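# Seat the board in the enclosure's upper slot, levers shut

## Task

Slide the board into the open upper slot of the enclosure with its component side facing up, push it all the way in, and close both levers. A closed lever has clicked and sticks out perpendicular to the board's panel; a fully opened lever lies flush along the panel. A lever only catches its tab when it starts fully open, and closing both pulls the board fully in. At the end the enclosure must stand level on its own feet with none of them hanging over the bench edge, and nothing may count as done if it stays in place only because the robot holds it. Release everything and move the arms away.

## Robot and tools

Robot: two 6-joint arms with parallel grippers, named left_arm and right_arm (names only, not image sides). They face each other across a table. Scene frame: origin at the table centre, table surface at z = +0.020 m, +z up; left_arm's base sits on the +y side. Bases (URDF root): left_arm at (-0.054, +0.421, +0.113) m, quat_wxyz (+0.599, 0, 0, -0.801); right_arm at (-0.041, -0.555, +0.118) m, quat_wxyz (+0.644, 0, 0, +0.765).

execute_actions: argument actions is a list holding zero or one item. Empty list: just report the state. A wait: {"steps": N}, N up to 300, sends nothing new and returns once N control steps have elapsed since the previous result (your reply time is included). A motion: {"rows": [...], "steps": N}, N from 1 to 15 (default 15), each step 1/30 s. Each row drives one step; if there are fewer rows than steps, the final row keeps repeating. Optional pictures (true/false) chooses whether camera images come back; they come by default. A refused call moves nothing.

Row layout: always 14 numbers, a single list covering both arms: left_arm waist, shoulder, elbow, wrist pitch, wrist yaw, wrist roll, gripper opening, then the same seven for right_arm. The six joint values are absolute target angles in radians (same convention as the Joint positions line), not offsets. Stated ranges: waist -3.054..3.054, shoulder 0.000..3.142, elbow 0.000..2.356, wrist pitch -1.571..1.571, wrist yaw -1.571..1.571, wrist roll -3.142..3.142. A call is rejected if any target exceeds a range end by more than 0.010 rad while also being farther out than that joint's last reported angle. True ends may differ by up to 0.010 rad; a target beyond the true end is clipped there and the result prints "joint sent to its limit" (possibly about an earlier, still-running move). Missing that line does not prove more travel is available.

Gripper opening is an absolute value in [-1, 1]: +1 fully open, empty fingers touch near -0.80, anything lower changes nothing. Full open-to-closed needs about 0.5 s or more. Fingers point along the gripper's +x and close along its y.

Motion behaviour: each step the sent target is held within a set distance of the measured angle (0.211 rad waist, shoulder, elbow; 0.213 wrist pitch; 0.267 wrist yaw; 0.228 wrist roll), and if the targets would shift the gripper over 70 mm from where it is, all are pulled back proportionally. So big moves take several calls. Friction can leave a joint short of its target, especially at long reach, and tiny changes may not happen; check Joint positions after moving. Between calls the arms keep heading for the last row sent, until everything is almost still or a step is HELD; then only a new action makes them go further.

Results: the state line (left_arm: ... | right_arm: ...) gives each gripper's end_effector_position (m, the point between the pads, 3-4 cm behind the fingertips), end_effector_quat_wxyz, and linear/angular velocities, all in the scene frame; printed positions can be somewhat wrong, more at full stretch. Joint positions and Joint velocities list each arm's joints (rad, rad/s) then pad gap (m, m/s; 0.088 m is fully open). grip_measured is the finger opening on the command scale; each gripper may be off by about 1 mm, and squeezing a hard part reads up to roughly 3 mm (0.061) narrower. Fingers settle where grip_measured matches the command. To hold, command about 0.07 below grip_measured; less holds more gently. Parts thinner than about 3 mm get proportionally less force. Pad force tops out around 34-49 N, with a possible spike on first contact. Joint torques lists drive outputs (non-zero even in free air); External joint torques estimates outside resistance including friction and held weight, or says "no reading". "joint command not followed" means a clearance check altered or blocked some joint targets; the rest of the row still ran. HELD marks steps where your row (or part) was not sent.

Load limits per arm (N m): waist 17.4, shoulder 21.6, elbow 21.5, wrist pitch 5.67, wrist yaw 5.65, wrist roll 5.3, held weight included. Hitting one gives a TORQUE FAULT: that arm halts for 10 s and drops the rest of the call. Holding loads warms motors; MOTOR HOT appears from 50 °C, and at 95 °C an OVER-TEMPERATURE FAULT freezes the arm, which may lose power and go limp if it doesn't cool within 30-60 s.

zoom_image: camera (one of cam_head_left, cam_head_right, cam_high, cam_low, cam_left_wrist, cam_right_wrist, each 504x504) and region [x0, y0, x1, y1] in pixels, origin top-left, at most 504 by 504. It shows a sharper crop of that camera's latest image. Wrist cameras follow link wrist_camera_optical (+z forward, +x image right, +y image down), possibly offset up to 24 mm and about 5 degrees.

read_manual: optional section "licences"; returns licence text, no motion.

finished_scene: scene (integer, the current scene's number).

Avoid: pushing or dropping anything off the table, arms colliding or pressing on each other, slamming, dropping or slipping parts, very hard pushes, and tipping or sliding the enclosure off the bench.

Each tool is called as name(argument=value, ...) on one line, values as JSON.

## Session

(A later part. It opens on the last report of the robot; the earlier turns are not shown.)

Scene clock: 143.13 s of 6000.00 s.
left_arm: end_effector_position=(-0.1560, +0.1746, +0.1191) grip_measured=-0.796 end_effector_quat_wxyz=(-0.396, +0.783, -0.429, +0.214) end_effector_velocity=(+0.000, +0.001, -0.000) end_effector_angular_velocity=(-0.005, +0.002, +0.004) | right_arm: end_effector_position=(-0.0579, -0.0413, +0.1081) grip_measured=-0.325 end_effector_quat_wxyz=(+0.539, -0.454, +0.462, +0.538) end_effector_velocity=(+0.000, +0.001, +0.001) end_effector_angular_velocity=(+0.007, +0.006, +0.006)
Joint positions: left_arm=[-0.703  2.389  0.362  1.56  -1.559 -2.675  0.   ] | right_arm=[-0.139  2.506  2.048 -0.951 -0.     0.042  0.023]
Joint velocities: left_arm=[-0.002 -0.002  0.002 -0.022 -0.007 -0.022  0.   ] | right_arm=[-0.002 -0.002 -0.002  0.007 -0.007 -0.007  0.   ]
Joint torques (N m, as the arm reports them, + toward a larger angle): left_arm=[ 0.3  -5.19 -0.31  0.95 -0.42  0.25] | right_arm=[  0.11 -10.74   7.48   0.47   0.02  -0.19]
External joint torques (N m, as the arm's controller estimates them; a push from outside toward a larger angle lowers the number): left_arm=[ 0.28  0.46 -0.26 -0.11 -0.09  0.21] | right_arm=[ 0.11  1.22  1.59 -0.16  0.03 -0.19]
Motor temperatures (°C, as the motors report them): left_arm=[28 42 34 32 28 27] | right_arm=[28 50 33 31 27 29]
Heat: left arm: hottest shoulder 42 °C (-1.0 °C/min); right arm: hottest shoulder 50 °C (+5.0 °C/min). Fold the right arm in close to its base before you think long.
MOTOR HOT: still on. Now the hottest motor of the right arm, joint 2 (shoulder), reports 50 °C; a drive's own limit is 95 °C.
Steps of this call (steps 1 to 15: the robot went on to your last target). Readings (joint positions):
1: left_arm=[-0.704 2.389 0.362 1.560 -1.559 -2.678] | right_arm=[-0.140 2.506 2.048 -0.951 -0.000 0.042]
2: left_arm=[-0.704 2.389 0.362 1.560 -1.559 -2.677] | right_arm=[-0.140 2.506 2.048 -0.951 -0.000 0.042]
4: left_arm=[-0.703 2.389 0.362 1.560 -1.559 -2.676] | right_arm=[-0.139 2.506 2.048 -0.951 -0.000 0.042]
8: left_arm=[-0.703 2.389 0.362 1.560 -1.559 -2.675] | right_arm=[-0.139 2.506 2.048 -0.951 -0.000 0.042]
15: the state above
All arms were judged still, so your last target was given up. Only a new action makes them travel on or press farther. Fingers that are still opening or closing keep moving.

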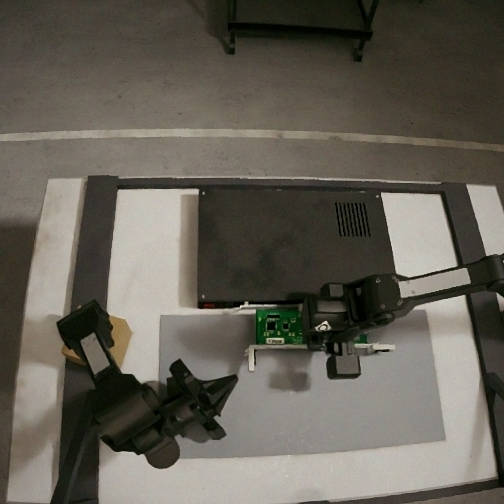

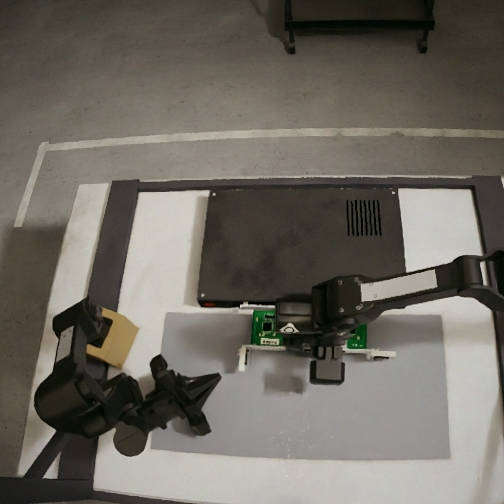

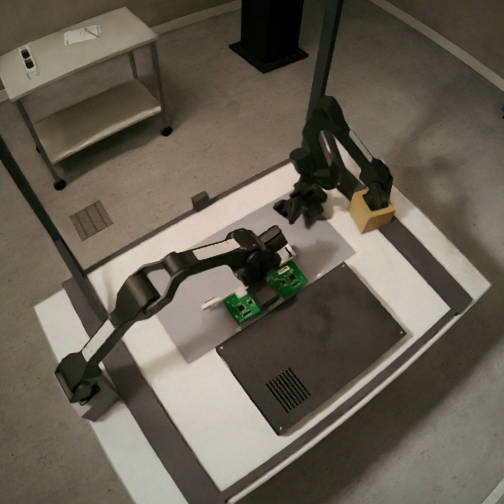

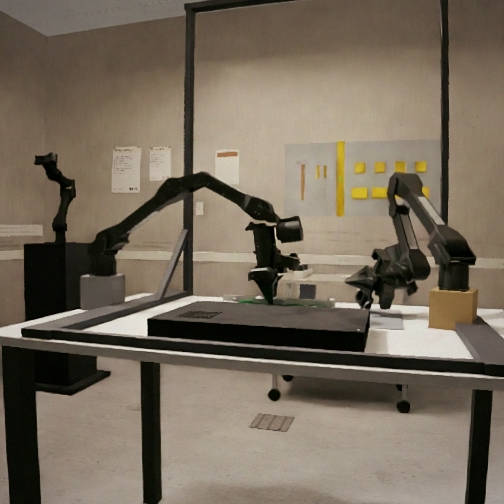

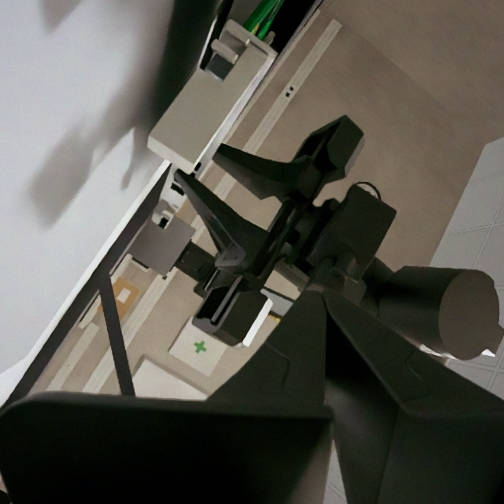

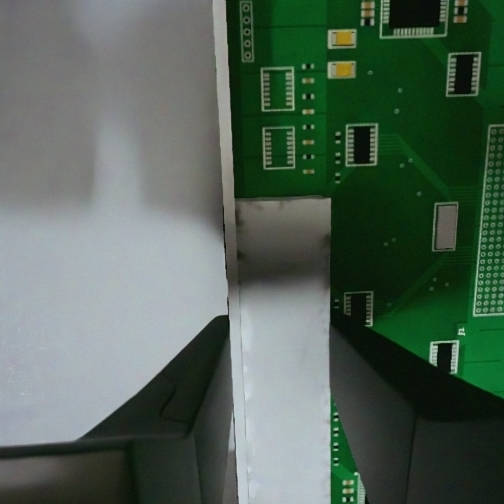

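execute_actions(actions=[{"rows":[[-0.7,2.33,0.36,1.56,-1.56,-2.67,-0.8,-0.137,2.515,2.065,-0.952,0,0.03,-0.45],[-0.7,2.33,0.36,1.56,-1.56,-2.67,-0.8,-0.137,2.515,2.065,-0.952,0,0.03,-0.45],[-0.7,2.33,0.36,1.56,-1.56,-2.67,-0.8,-0.137,2.515,2.065,-0.952,0,0.03,-0.45],[-0.7,2.33,0.36,1.56,-1.56,-2.67,-0.8,-0.137,2.515,2.065,-0.952,0,0.03,-0.45],[-0.7,2.33,0.36,1.56,-1.56,0.3,-0.8,-0.137,2.515,2.065,-0.952,0,0.03,-0.45]]}], pictures=false)

execute_actions(actions=[{"steps":60}])

Scene clock: 153.47 s of 6000.00 s.
left_arm: end_effector_position=(-0.1597, +0.1720, +0.1294) grip_measured=-0.796 end_effector_quat_wxyz=(+0.623, -0.618, +0.339, -0.339) end_effector_velocity=(-0.000, -0.001, +0.000) end_effector_angular_velocity=(+1.008, -1.564, -0.013) | right_arm: end_effector_position=(-0.0579, -0.0413, +0.1081) grip_measured=-0.325 end_effector_quat_wxyz=(+0.538, -0.455, +0.460, +0.539) end_effector_velocity=(-0.002, +0.001, +0.001) end_effector_angular_velocity=(+0.007, +0.023, -0.006)
Joint positions: left_arm=[-0.703  2.339  0.361  1.561 -1.559 -1.981  0.   ] | right_arm=[-0.139  2.506  2.048 -0.951 -0.     0.037  0.023]
Joint velocities: left_arm=[ 0.002 -0.002 -0.002  0.007  0.007  1.868  0.   ] | right_arm=[-0.002 -0.002 -0.002  0.007 -0.022  0.007  0.   ]
Joint torques (N m, as the arm reports them, + toward a larger angle): left_arm=[ 0.26 -7.31 -0.01  0.84 -0.37  0.28] | right_arm=[  0.13 -10.74   7.46   0.47   0.02  -0.19]
External joint torques (N m, as the arm's controller estimates them; a push from outside toward a larger angle lowers the number): left_arm=[ 0.24 -1.68 -0.23 -0.23 -0.08  0.22] | right_arm=[ 0.2   1.14  1.63 -0.14  0.03 -0.19]
Motor temperatures (°C, as the motors report them): left_arm=[28 42 34 32 28 27] | right_arm=[28 51 33 31 27 29]
Heat: left arm: hottest shoulder 42 °C (-1.0 °C/min); right arm: hottest shoulder 51 °C (+6.0 °C/min). Fold the right arm in close to its base before you think long.
MOTOR HOT: still on. Now the hottest motor of the right arm, joint 2 (shoulder), reports 51 °C; a drive's own limit is 95 °C.
Steps of this call (steps 1 to 90: nothing new was sent; then 6.83 s passed at rest; steps 91 to 105: all 15 steps of this action). Readings (joint positions):
91: left_arm=[-0.703 2.384 0.362 1.560 -1.559 -2.675] | right_arm=[-0.139 2.506 2.048 -0.951 -0.000 0.041]
92: left_arm=[-0.703 2.375 0.361 1.559 -1.559 -2.675] | right_arm=[-0.139 2.506 2.048 -0.951 -0.000 0.040]
94: left_arm=[-0.703 2.354 0.361 1.560 -1.559 -2.675] | right_arm=[-0.139 2.506 2.048 -0.951 -0.000 0.038]
98: left_arm=[-0.703 2.341 0.361 1.561 -1.559 -2.427] | right_arm=[-0.139 2.506 2.048 -0.951 -0.000 0.037]
105: the state above

Scene clock: 155.47 s of 6000.00 s.
left_arm: end_effector_position=(-0.1597, +0.1720, +0.1294) grip_measured=-0.796 end_effector_quat_wxyz=(+0.822, +0.306, -0.165, -0.450) end_effector_velocity=(+0.004, +0.003, +0.003) end_effector_angular_velocity=(-0.020, +0.004, +0.031) | right_arm: end_effector_position=(-0.0579, -0.0413, +0.1081) grip_measured=-0.325 end_effector_quat_wxyz=(+0.538, -0.455, +0.460, +0.539) end_effector_velocity=(-0.002, -0.002, +0.000) end_effector_angular_velocity=(-0.008, +0.008, -0.004)
Joint positions: left_arm=[-0.703  2.339  0.361  1.561 -1.559  0.295  0.   ] | right_arm=[-0.139  2.506  2.048 -0.951 -0.     0.037  0.023]
Joint velocities: left_arm=[-0.002 -0.002 -0.002  0.007 -0.037 -0.007  0.   ] | right_arm=[ 0.002 -0.002 -0.002 -0.007 -0.007  0.007 -0.   ]
Joint torques (N m, as the arm reports them, + toward a larger angle): left_arm=[ 0.26 -7.44  0.08  0.96 -0.37  0.17] | right_arm=[  0.14 -10.75   7.46   0.47   0.02  -0.19]
External joint torques (N m, as the arm's controller estimates them; a push from outside toward a larger angle lowers the number): left_arm=[ 0.25 -1.72 -0.2  -0.2  -0.07  0.2 ] | right_arm=[-0.05  1.11  1.64 -0.14  0.04 -0.19]
Motor temperatures (°C, as the motors report them): left_arm=[28 43 34 32 28 27] | right_arm=[28 51 33 31 27 29]
Heat: left arm: hottest shoulder 43 °C (+1.0 °C/min); right arm: hottest shoulder 51 °C (+5.1 °C/min). Fold the right arm in close to its base before you think long.
MOTOR HOT: still on. Now the hottest motor of the right arm, joint 2 (shoulder), reports 51 °C; a drive's own limit is 95 °C.
Steps of this call (steps 1 to 60: the robot went on to your last target). Readings (joint positions):
1: left_arm=[-0.703 2.339 0.361 1.561 -1.559 -1.917] | right_arm=[-0.139 2.506 2.048 -0.951 -0.000 0.037]
2: left_arm=[-0.703 2.339 0.361 1.561 -1.559 -1.853] | right_arm=[-0.139 2.506 2.048 -0.951 -0.000 0.037]
4: left_arm=[-0.703 2.339 0.361 1.561 -1.559 -1.726] | right_arm=[-0.139 2.506 2.048 -0.951 -0.000 0.037]
8: left_arm=[-0.703 2.339 0.361 1.561 -1.559 -1.470] | right_arm=[-0.139 2.506 2.048 -0.951 -0.000 0.037]
60: the state above
All arms were judged still, so your last target was given up. Only a new action makes them travel on or press farther. Fingers that are still opening or closing keep moving.

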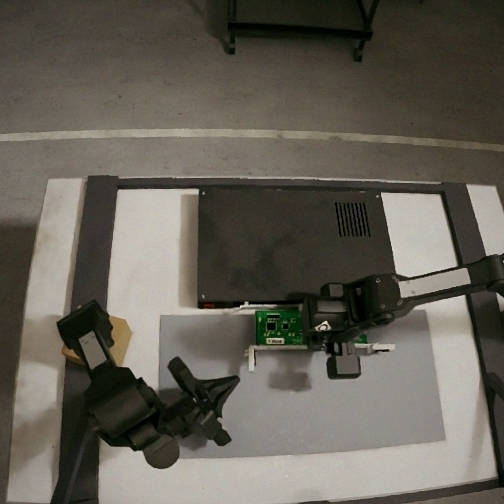

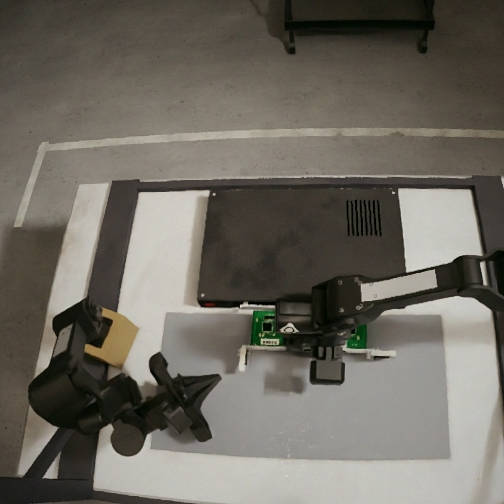

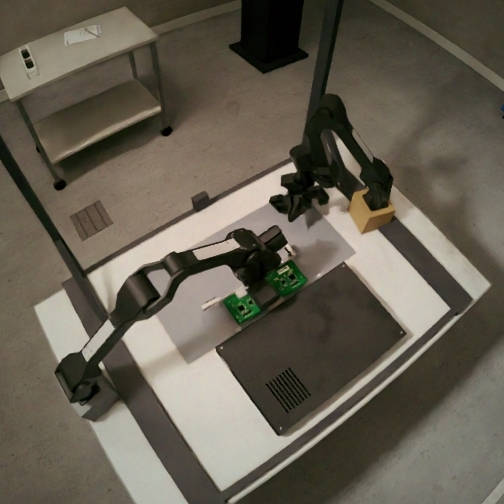

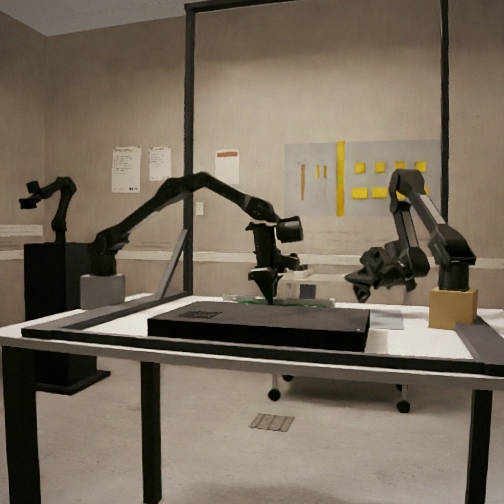

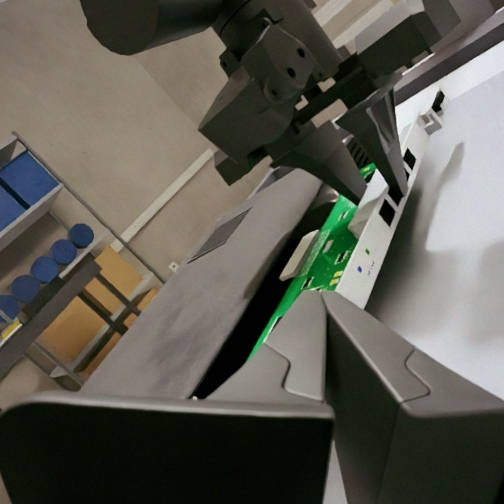

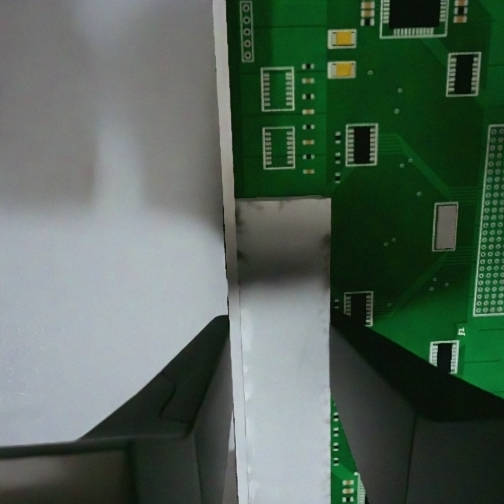

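Fingers block; open them.

execute_actions(actions=[{"rows":[[-0.7,2.345,0.36,1.56,-1.56,0.3,1,-0.145,2.515,2.065,-0.952,0,0.022,-0.45]]}])

zoom_image(camera="cam_left_wrist", region=[150,200,400,450])

Scene clock: 159.73 s of 6000.00 s.
left_arm: end_effector_position=(-0.1597, +0.1720, +0.1294) grip_measured=+0.906 end_effector_quat_wxyz=(+0.822, +0.306, -0.165, -0.450) end_effector_velocity=(+0.002, +0.001, +0.000) end_effector_angular_velocity=(-0.010, +0.011, +0.009) | right_arm: end_effector_position=(-0.0566, -0.0413, +0.1081) grip_measured=-0.325 end_effector_quat_wxyz=(+0.537, -0.457, +0.459, +0.540) end_effector_velocity=(-0.002, -0.002, +0.000) end_effector_angular_velocity=(-0.008, +0.006, +0.011)
Joint positions: left_arm=[-0.703  2.339  0.361  1.561 -1.559  0.295  0.083] | right_arm=[-0.142  2.506  2.048 -0.951 -0.     0.029  0.023]
Joint velocities: left_arm=[ 0.002 -0.002 -0.002 -0.007 -0.007 -0.022  0.088] | right_arm=[ 0.002 -0.002 -0.002 -0.007 -0.007 -0.007 -0.   ]
Joint torques (N m, as the arm reports them, + toward a larger angle): left_arm=[ 0.28 -5.79  0.04  0.95 -0.37  0.17] | right_arm=[ -0.28 -10.75   7.46   0.47   0.02  -0.19]
External joint torques (N m, as the arm's controller estimates them; a push from outside toward a larger angle lowers the number): left_arm=[ 0.27 -0.06 -0.24 -0.21 -0.07  0.2 ] | right_arm=[-0.36  1.17  1.6  -0.15  0.03 -0.19]
Motor temperatures (°C, as the motors report them): left_arm=[28 43 34 32 28 27] | right_arm=[28 51 34 31 27 29]
Heat: left arm: hottest shoulder 43 °C (+1.0 °C/min); right arm: hottest shoulder 51 °C (+4.0 °C/min). Fold the right arm in close to its base before you think long.
MOTOR HOT: still on. Now the hottest motor of the right arm, joint 2 (shoulder), reports 51 °C; a drive's own limit is 95 °C.
Steps of this call (steps 1 to 90: nothing new was sent; then 0.77 s passed at rest; steps 91 to 105: all 15 steps of this action). Readings (joint positions):
91: left_arm=[-0.703 2.339 0.361 1.561 -1.559 0.295] | right_arm=[-0.139 2.506 2.048 -0.951 -0.000 0.035]
92: left_arm=[-0.703 2.339 0.361 1.561 -1.559 0.295] | right_arm=[-0.139 2.506 2.048 -0.951 -0.000 0.033]
94: left_arm=[-0.703 2.339 0.361 1.561 -1.559 0.295] | right_arm=[-0.140 2.506 2.048 -0.951 -0.000 0.031]
98: left_arm=[-0.703 2.339 0.361 1.561 -1.559 0.295] | right_arm=[-0.141 2.506 2.048 -0.951 -0.000 0.029]
105: the state above

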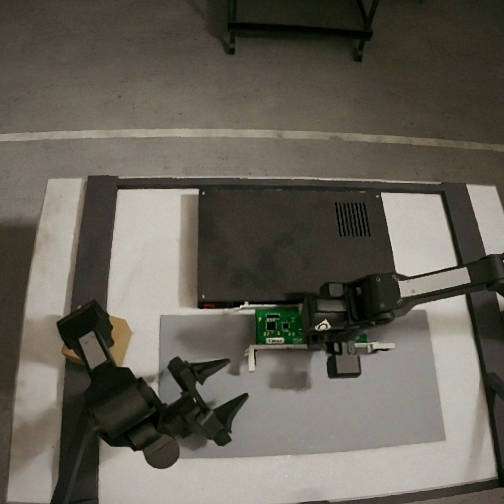

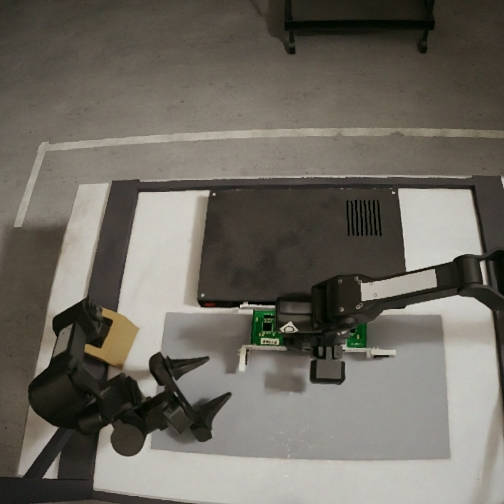

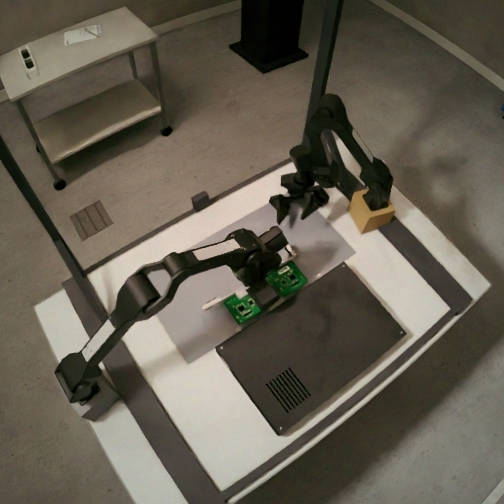

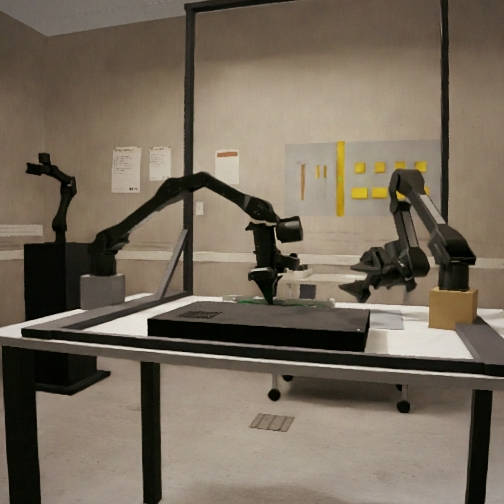

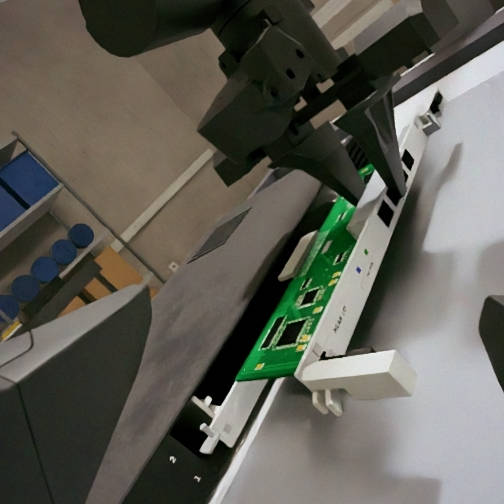

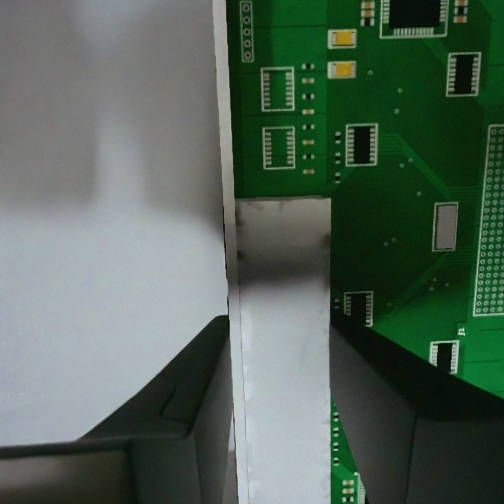

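Region (150, 200, 400, 450) of cam_left_wrist's 504x504 image, scaled by 2.016, with more detail than that image has.

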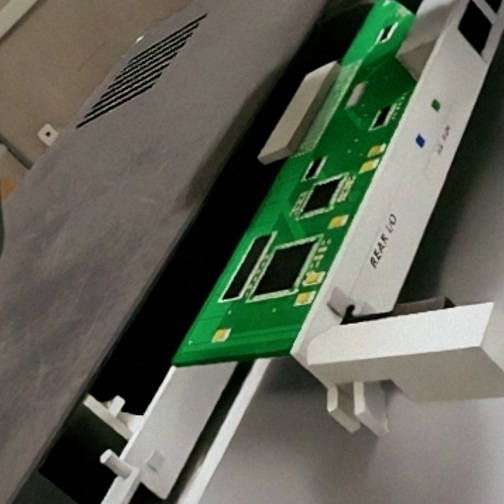

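execute_actions(actions=[{"rows":[[-0.7,2.345,0.36,1.56,-1.56,0.3,1,-0.155,2.515,2.065,-0.952,0,0.01,-0.45],[-0.7,2.345,0.36,1.56,-1.56,0.3,1,-0.16,2.515,2.065,-0.952,0,0.01,-0.45],[-0.7,2.345,0.36,1.56,-1.56,0.3,1,-0.165,2.515,2.065,-0.952,0,0.0,-0.45],[-0.7,2.345,0.36,1.56,-1.56,0.3,1,-0.172,2.515,2.065,-0.952,0,-0.008,-0.45]]}])

zoom_image(camera="cam_left_wrist", region=[150,200,400,450])

Scene clock: 170.20 s of 6000.00 s.
left_arm: end_effector_position=(-0.1597, +0.1720, +0.1294) grip_measured=+0.997 end_effector_quat_wxyz=(+0.822, +0.306, -0.165, -0.450) end_effector_velocity=(-0.001, +0.000, -0.001) end_effector_angular_velocity=(+0.005, -0.002, -0.009) | right_arm: end_effector_position=(-0.0403, -0.0411, +0.1081) grip_measured=-0.325 end_effector_quat_wxyz=(+0.539, -0.458, +0.458, +0.539) end_effector_velocity=(+0.002, -0.006, -0.002) end_effector_angular_velocity=(-0.027, -0.006, -0.011)
Joint positions: left_arm=[-0.703  2.339  0.361  1.561 -1.559  0.295  0.088] | right_arm=[-0.174  2.506  2.048 -0.951 -0.    -0.001  0.023]
Joint velocities: left_arm=[-0.002  0.002 -0.002 -0.007  0.007 -0.007 -0.   ] | right_arm=[-0.002 -0.002 -0.007 -0.022  0.007  0.007 -0.   ]
Joint torques (N m, as the arm reports them, + toward a larger angle): left_arm=[ 0.27 -5.79  0.05  0.95 -0.37  0.16] | right_arm=[  0.07 -10.74   7.46   0.47   0.01  -0.18]
External joint torques (N m, as the arm's controller estimates them; a push from outside toward a larger angle lowers the number): left_arm=[ 0.27 -0.1  -0.25 -0.2  -0.08  0.19] | right_arm=[ 0.02  1.06  1.71 -0.11  0.02 -0.18]
Motor temperatures (°C, as the motors report them): left_arm=[28 43 33 32 28 27] | right_arm=[28 51 34 31 27 29]
Heat: left arm: hottest shoulder 43 °C (+1.0 °C/min); right arm: hottest shoulder 51 °C (+3.0 °C/min). Fold the right arm in close to its base before you think long.
MOTOR HOT: still on. Now the hottest motor of the right arm, joint 2 (shoulder), reports 51 °C; a drive's own limit is 95 °C.
Steps of this call (steps 1 to 15: the robot went on to your last target; steps 16 to 90: nothing new was sent; then 6.97 s passed at rest; steps 91 to 105: all 15 steps of this action). Readings (joint positions):
91: left_arm=[-0.703 2.339 0.361 1.561 -1.559 0.295] | right_arm=[-0.143 2.506 2.048 -0.951 -0.000 0.026]
92: left_arm=[-0.703 2.339 0.361 1.561 -1.559 0.295] | right_arm=[-0.144 2.506 2.048 -0.951 -0.000 0.023]
94: left_arm=[-0.703 2.339 0.361 1.561 -1.559 0.295] | right_arm=[-0.150 2.506 2.048 -0.951 -0.000 0.013]
98: left_arm=[-0.703 2.339 0.361 1.561 -1.559 0.295] | right_arm=[-0.168 2.506 2.048 -0.951 -0.000 0.003]
105: the state above

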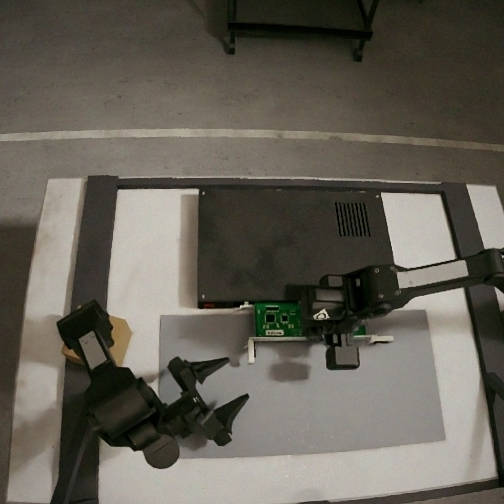

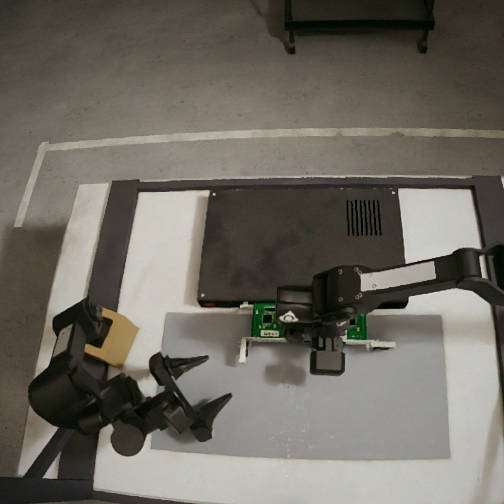

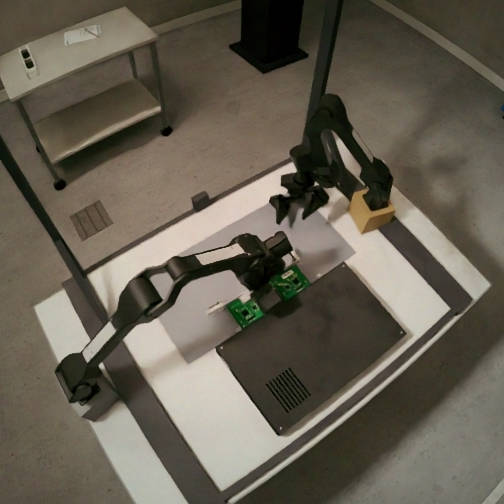

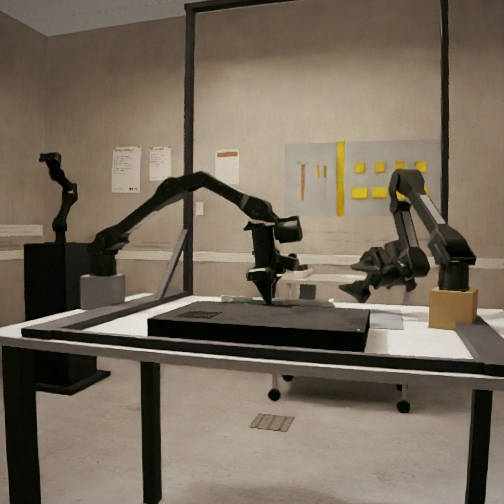

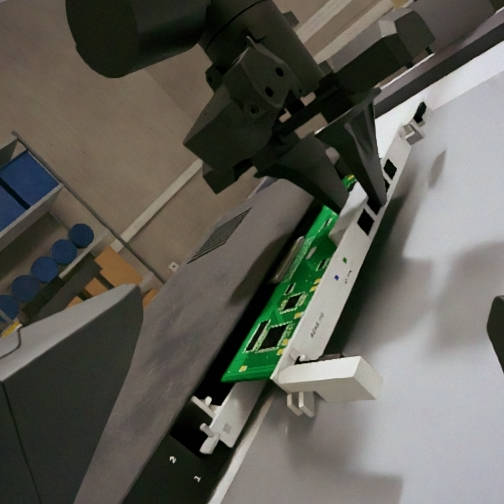

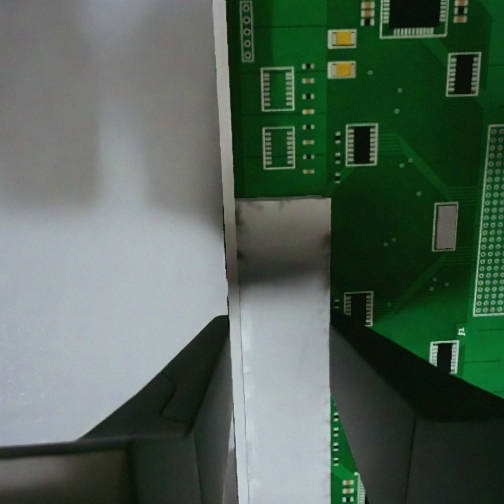

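Region (150, 200, 400, 450) of cam_left_wrist's 504x504 image, scaled by 2.016, with more detail than that image has.

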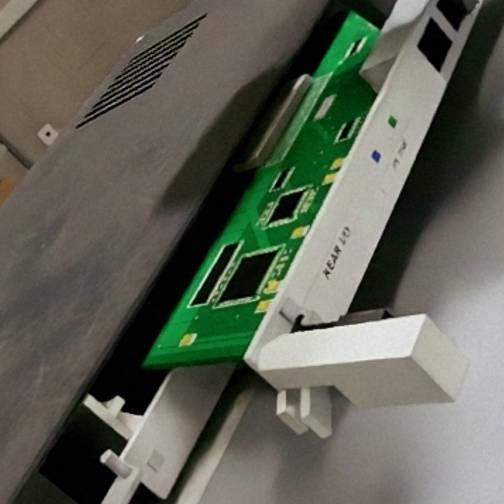

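execute_actions(actions=[{"rows":[[-0.7,2.345,0.36,1.56,-1.56,0.3,1,-0.18,2.515,2.065,-0.952,0,-0.015,-0.45],[-0.7,2.345,0.36,1.56,-1.56,0.3,1,-0.185,2.515,2.065,-0.952,0,-0.02,-0.45],[-0.7,2.345,0.36,1.56,-1.56,0.3,1,-0.19,2.515,2.065,-0.952,0,-0.025,-0.45],[-0.7,2.345,0.36,1.56,-1.56,0.3,1,-0.195,2.516,2.067,-0.952,0,-0.032,-0.45]]}])

zoom_image(camera="cam_left_wrist", region=[150,200,400,450])

zoom_image(camera="cam_head_right", region=[220,270,430,370])

Scene clock: 182.00 s of 6000.00 s.
left_arm: end_effector_position=(-0.1597, +0.1720, +0.1294) grip_measured=+0.997 end_effector_quat_wxyz=(+0.822, +0.306, -0.165, -0.450) end_effector_velocity=(+0.001, +0.003, +0.001) end_effector_angular_velocity=(-0.007, -0.005, +0.013) | right_arm: end_effector_position=(-0.0380, -0.0407, +0.1086) grip_measured=-0.325 end_effector_quat_wxyz=(+0.535, -0.458, +0.457, +0.543) end_effector_velocity=(+0.002, -0.000, +0.004) end_effector_angular_velocity=(+0.002, -0.008, +0.004)
Joint positions: left_arm=[-0.703  2.339  0.361  1.561 -1.559  0.295  0.088] | right_arm=[-0.181  2.506  2.049 -0.951 -0.01  -0.018  0.023]
Joint velocities: left_arm=[-0.007 -0.002 -0.002 -0.007 -0.022 -0.007 -0.   ] | right_arm=[-0.002 -0.007  0.002 -0.007  0.007 -0.007  0.   ]
Joint torques (N m, as the arm reports them, + toward a larger angle): left_arm=[ 0.28 -5.8   0.04  0.95 -0.37  0.17] | right_arm=[ -1.16 -10.7    7.49   0.55   0.38  -0.39]
External joint torques (N m, as the arm's controller estimates them; a push from outside toward a larger angle lowers the number): left_arm=[ 0.3  -0.09 -0.26 -0.2  -0.08  0.2 ] | right_arm=[-1.05  1.4   1.55 -0.07  0.39 -0.39]
Motor temperatures (°C, as the motors report them): left_arm=[28 43 33 32 28 27] | right_arm=[28 52 34 31 27 29]
Heat: left arm: hottest shoulder 43 °C (+1.0 °C/min); right arm: hottest shoulder 52 °C (+3.0 °C/min). Fold the right arm in close to its base before you think long.
MOTOR HOT: still on. Now the hottest motor of the right arm, joint 2 (shoulder), reports 52 °C; a drive's own limit is 95 °C.
Steps of this call (steps 1 to 15: the robot went on to your last target; steps 16 to 90: nothing new was sent; then 8.30 s passed at rest; steps 91 to 105: all 15 steps of this action). Readings (joint positions):
91: left_arm=[-0.703 2.339 0.361 1.561 -1.559 0.295] | right_arm=[-0.174 2.506 2.048 -0.951 -0.000 -0.003]
92: left_arm=[-0.703 2.339 0.361 1.561 -1.559 0.295] | right_arm=[-0.174 2.506 2.048 -0.951 -0.000 -0.006]
94: left_arm=[-0.703 2.339 0.361 1.561 -1.559 0.295] | right_arm=[-0.177 2.506 2.048 -0.951 -0.002 -0.013]
98: left_arm=[-0.703 2.339 0.361 1.561 -1.559 0.295] | right_arm=[-0.181 2.506 2.049 -0.951 -0.009 -0.015]
105: the state above

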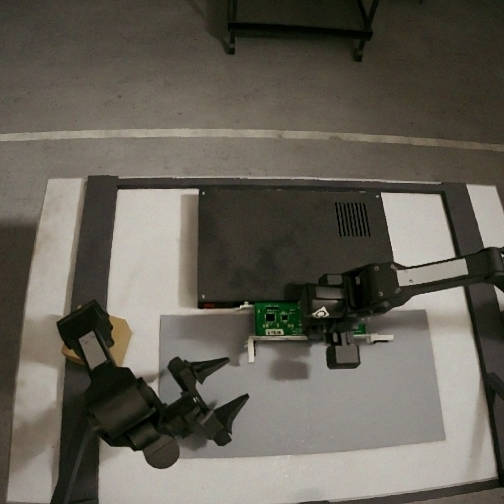

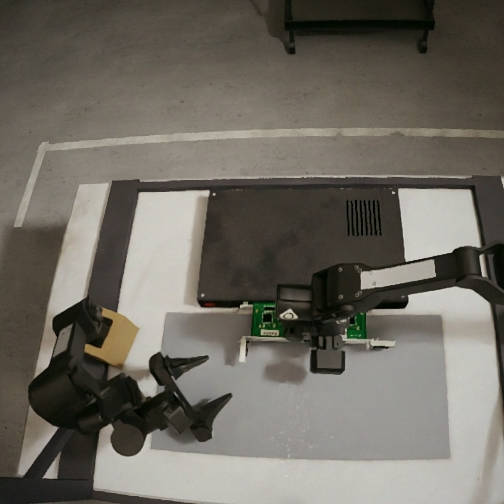

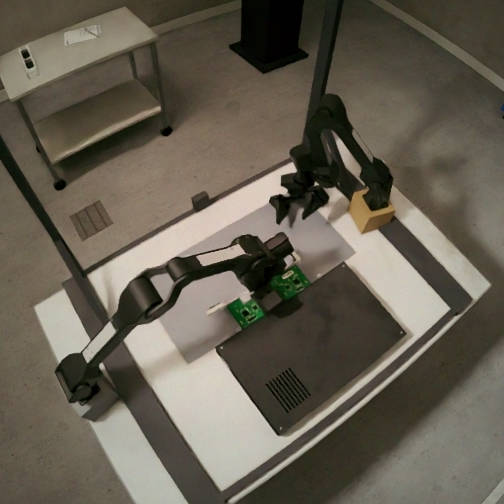

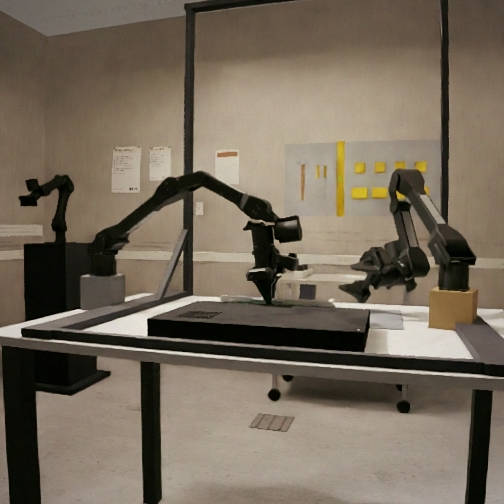

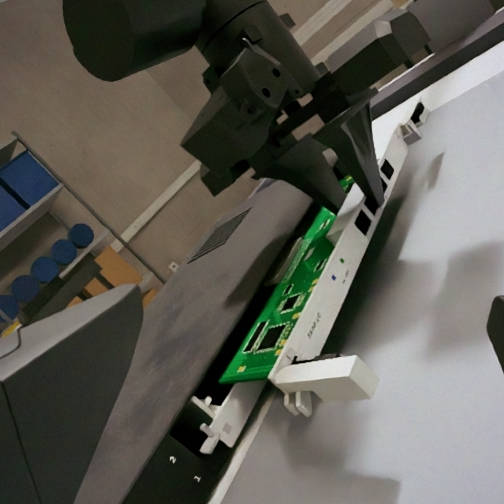

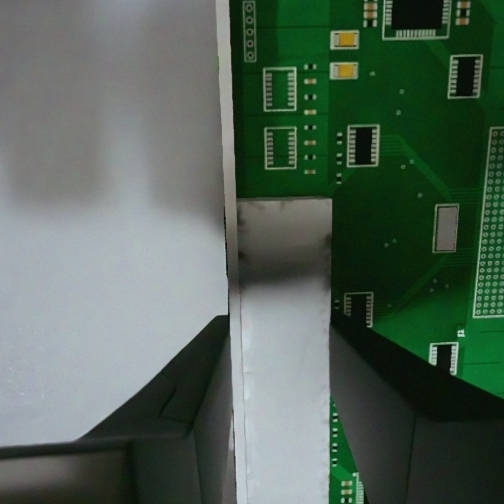

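Region (150, 200, 400, 450) of cam_left_wrist's 504x504 image, scaled by 2.016, with more detail than that image has.

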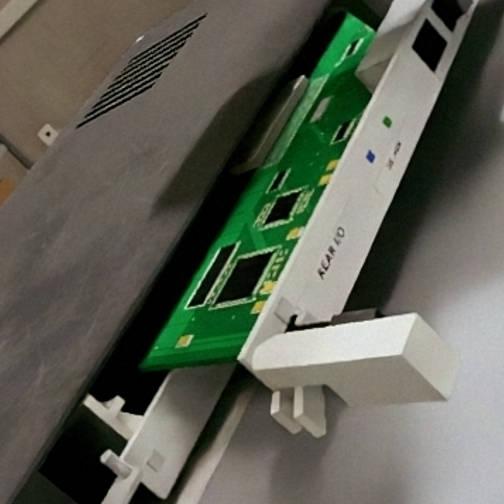

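Region (220, 270, 430, 370) of cam_head_right's 504x504 image, scaled by 2.400, with more detail than that image has; it fills the top 240 rows of this view, and the rest is white.

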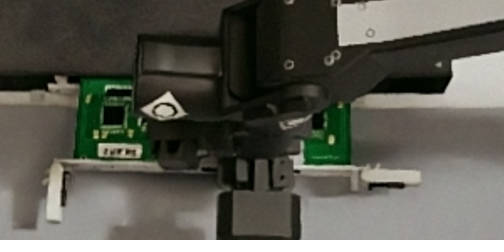

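execute_actions(actions=[{"rows":[[-0.7,2.345,0.36,1.56,-1.56,0.3,1,-0.165,2.516,2.067,-0.952,0,-0.005,-0.45],[-0.7,2.345,0.36,1.56,-1.56,0.3,1,-0.165,2.516,2.067,-0.952,0,-0.005,-0.45],[-0.7,2.345,0.36,1.56,-1.56,0.3,1,-0.165,2.516,2.067,-0.952,0,-0.005,-0.45],[-0.7,2.345,0.36,1.56,-1.56,0.3,1,-0.165,2.516,2.067,-0.952,0,-0.005,-0.45],[-0.7,2.345,0.36,1.56,-1.56,0.3,1,-0.165,2.522,2.067,-0.946,0,-0.005,-0.45],[-0.7,2.345,0.36,1.56,-1.56,0.3,1,-0.165,2.529,2.067,-0.938,0,-0.005,-0.45]]}])

zoom_image(camera="cam_left_wrist", region=[150,200,400,450])

Scene clock: 196.17 s of 6000.00 s.
left_arm: end_effector_position=(-0.1597, +0.1720, +0.1294) grip_measured=+0.997 end_effector_quat_wxyz=(+0.822, +0.306, -0.165, -0.450) end_effector_velocity=(+0.000, +0.001, +0.001) end_effector_angular_velocity=(-0.003, -0.002, +0.004) | right_arm: end_effector_position=(-0.0444, -0.0402, +0.1019) grip_measured=-0.325 end_effector_quat_wxyz=(+0.533, -0.463, +0.455, +0.543) end_effector_velocity=(+0.000, -0.003, -0.001) end_effector_angular_velocity=(-0.012, +0.008, -0.009)
Joint positions: left_arm=[-0.703  2.339  0.361  1.561 -1.559  0.295  0.088] | right_arm=[-0.167  2.521  2.051 -0.943 -0.003 -0.012  0.023]
Joint velocities: left_arm=[-0.002 -0.002 -0.002  0.007 -0.007  0.007  0.   ] | right_arm=[-0.002 -0.002 -0.007 -0.007 -0.007  0.007 -0.   ]
Joint torques (N m, as the arm reports them, + toward a larger angle): left_arm=[ 0.27 -5.78  0.05  0.95 -0.37  0.17] | right_arm=[  0.07 -10.89   7.38   0.88   0.12   0.21]
External joint torques (N m, as the arm's controller estimates them; a push from outside toward a larger angle lowers the number): left_arm=[ 0.24 -0.06 -0.28 -0.21 -0.08  0.2 ] | right_arm=[0.05 1.05 1.58 0.29 0.14 0.2 ]
Motor temperatures (°C, as the motors report them): left_arm=[28 43 33 32 28 27] | right_arm=[28 52 34 31 27 30]
Heat: left arm: hottest shoulder 43 °C (+1.0 °C/min); right arm: hottest shoulder 52 °C (+2.0 °C/min). Fold the right arm in close to its base before you think long.
MOTOR HOT: still on. Now the hottest motor of the right arm, joint 2 (shoulder), reports 52 °C; a drive's own limit is 95 °C.
Steps of this call (steps 1 to 15: the robot went on to your last target; steps 16 to 90: nothing new was sent; then 10.67 s passed at rest; steps 91 to 105: all 15 steps of this action). Readings (joint positions):
91: left_arm=[-0.703 2.339 0.361 1.561 -1.559 0.295] | right_arm=[-0.180 2.506 2.049 -0.952 -0.009 -0.018]
92: left_arm=[-0.703 2.339 0.361 1.561 -1.559 0.295] | right_arm=[-0.178 2.506 2.049 -0.953 -0.007 -0.018]
94: left_arm=[-0.703 2.339 0.361 1.561 -1.559 0.295] | right_arm=[-0.174 2.506 2.049 -0.953 -0.003 -0.018]
98: left_arm=[-0.703 2.339 0.361 1.561 -1.559 0.295] | right_arm=[-0.168 2.513 2.051 -0.946 -0.003 -0.013]
105: the state above

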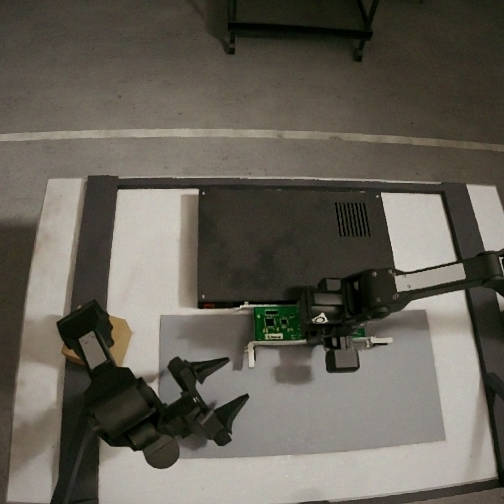

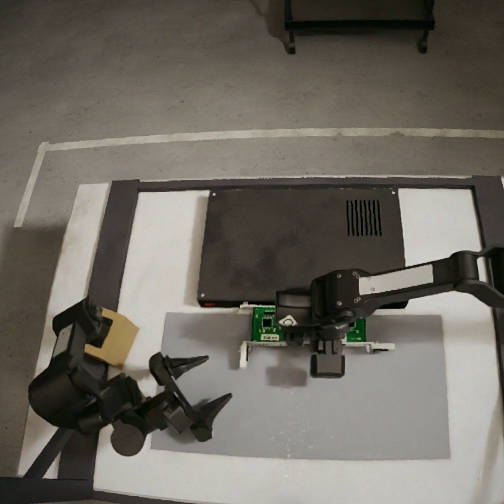

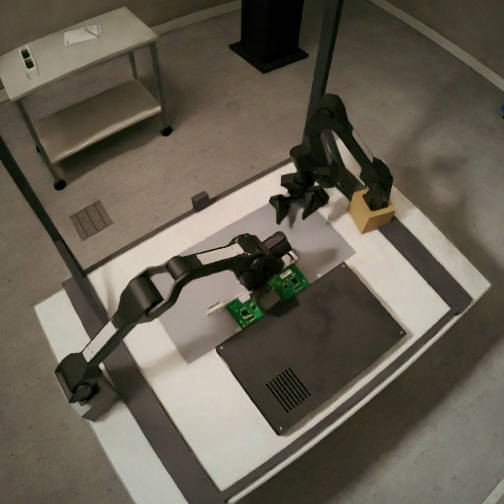

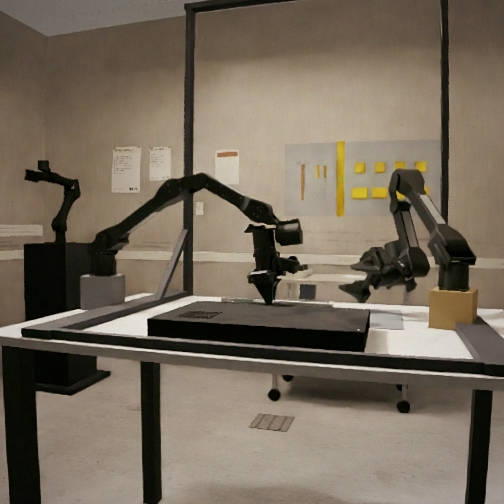

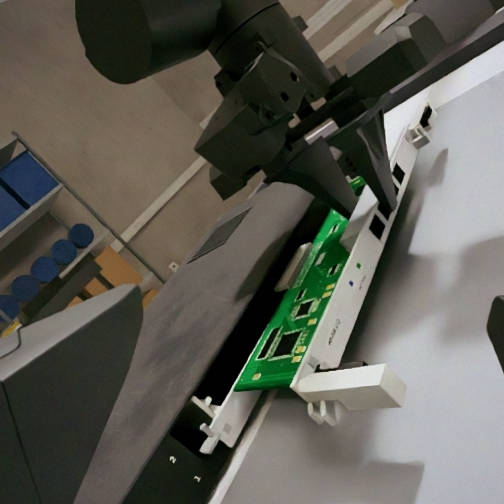

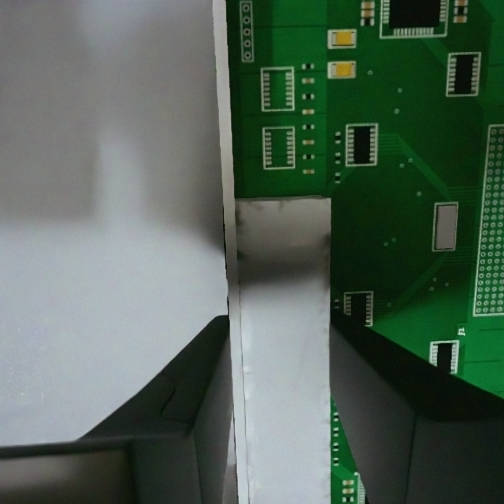

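Region (150, 200, 400, 450) of cam_left_wrist's 504x504 image, scaled by 2.016, with more detail than that image has.

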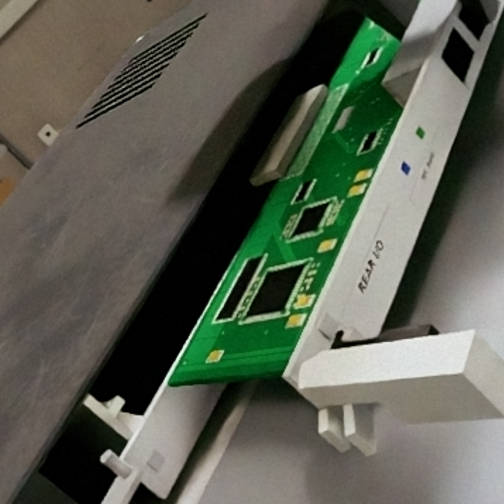

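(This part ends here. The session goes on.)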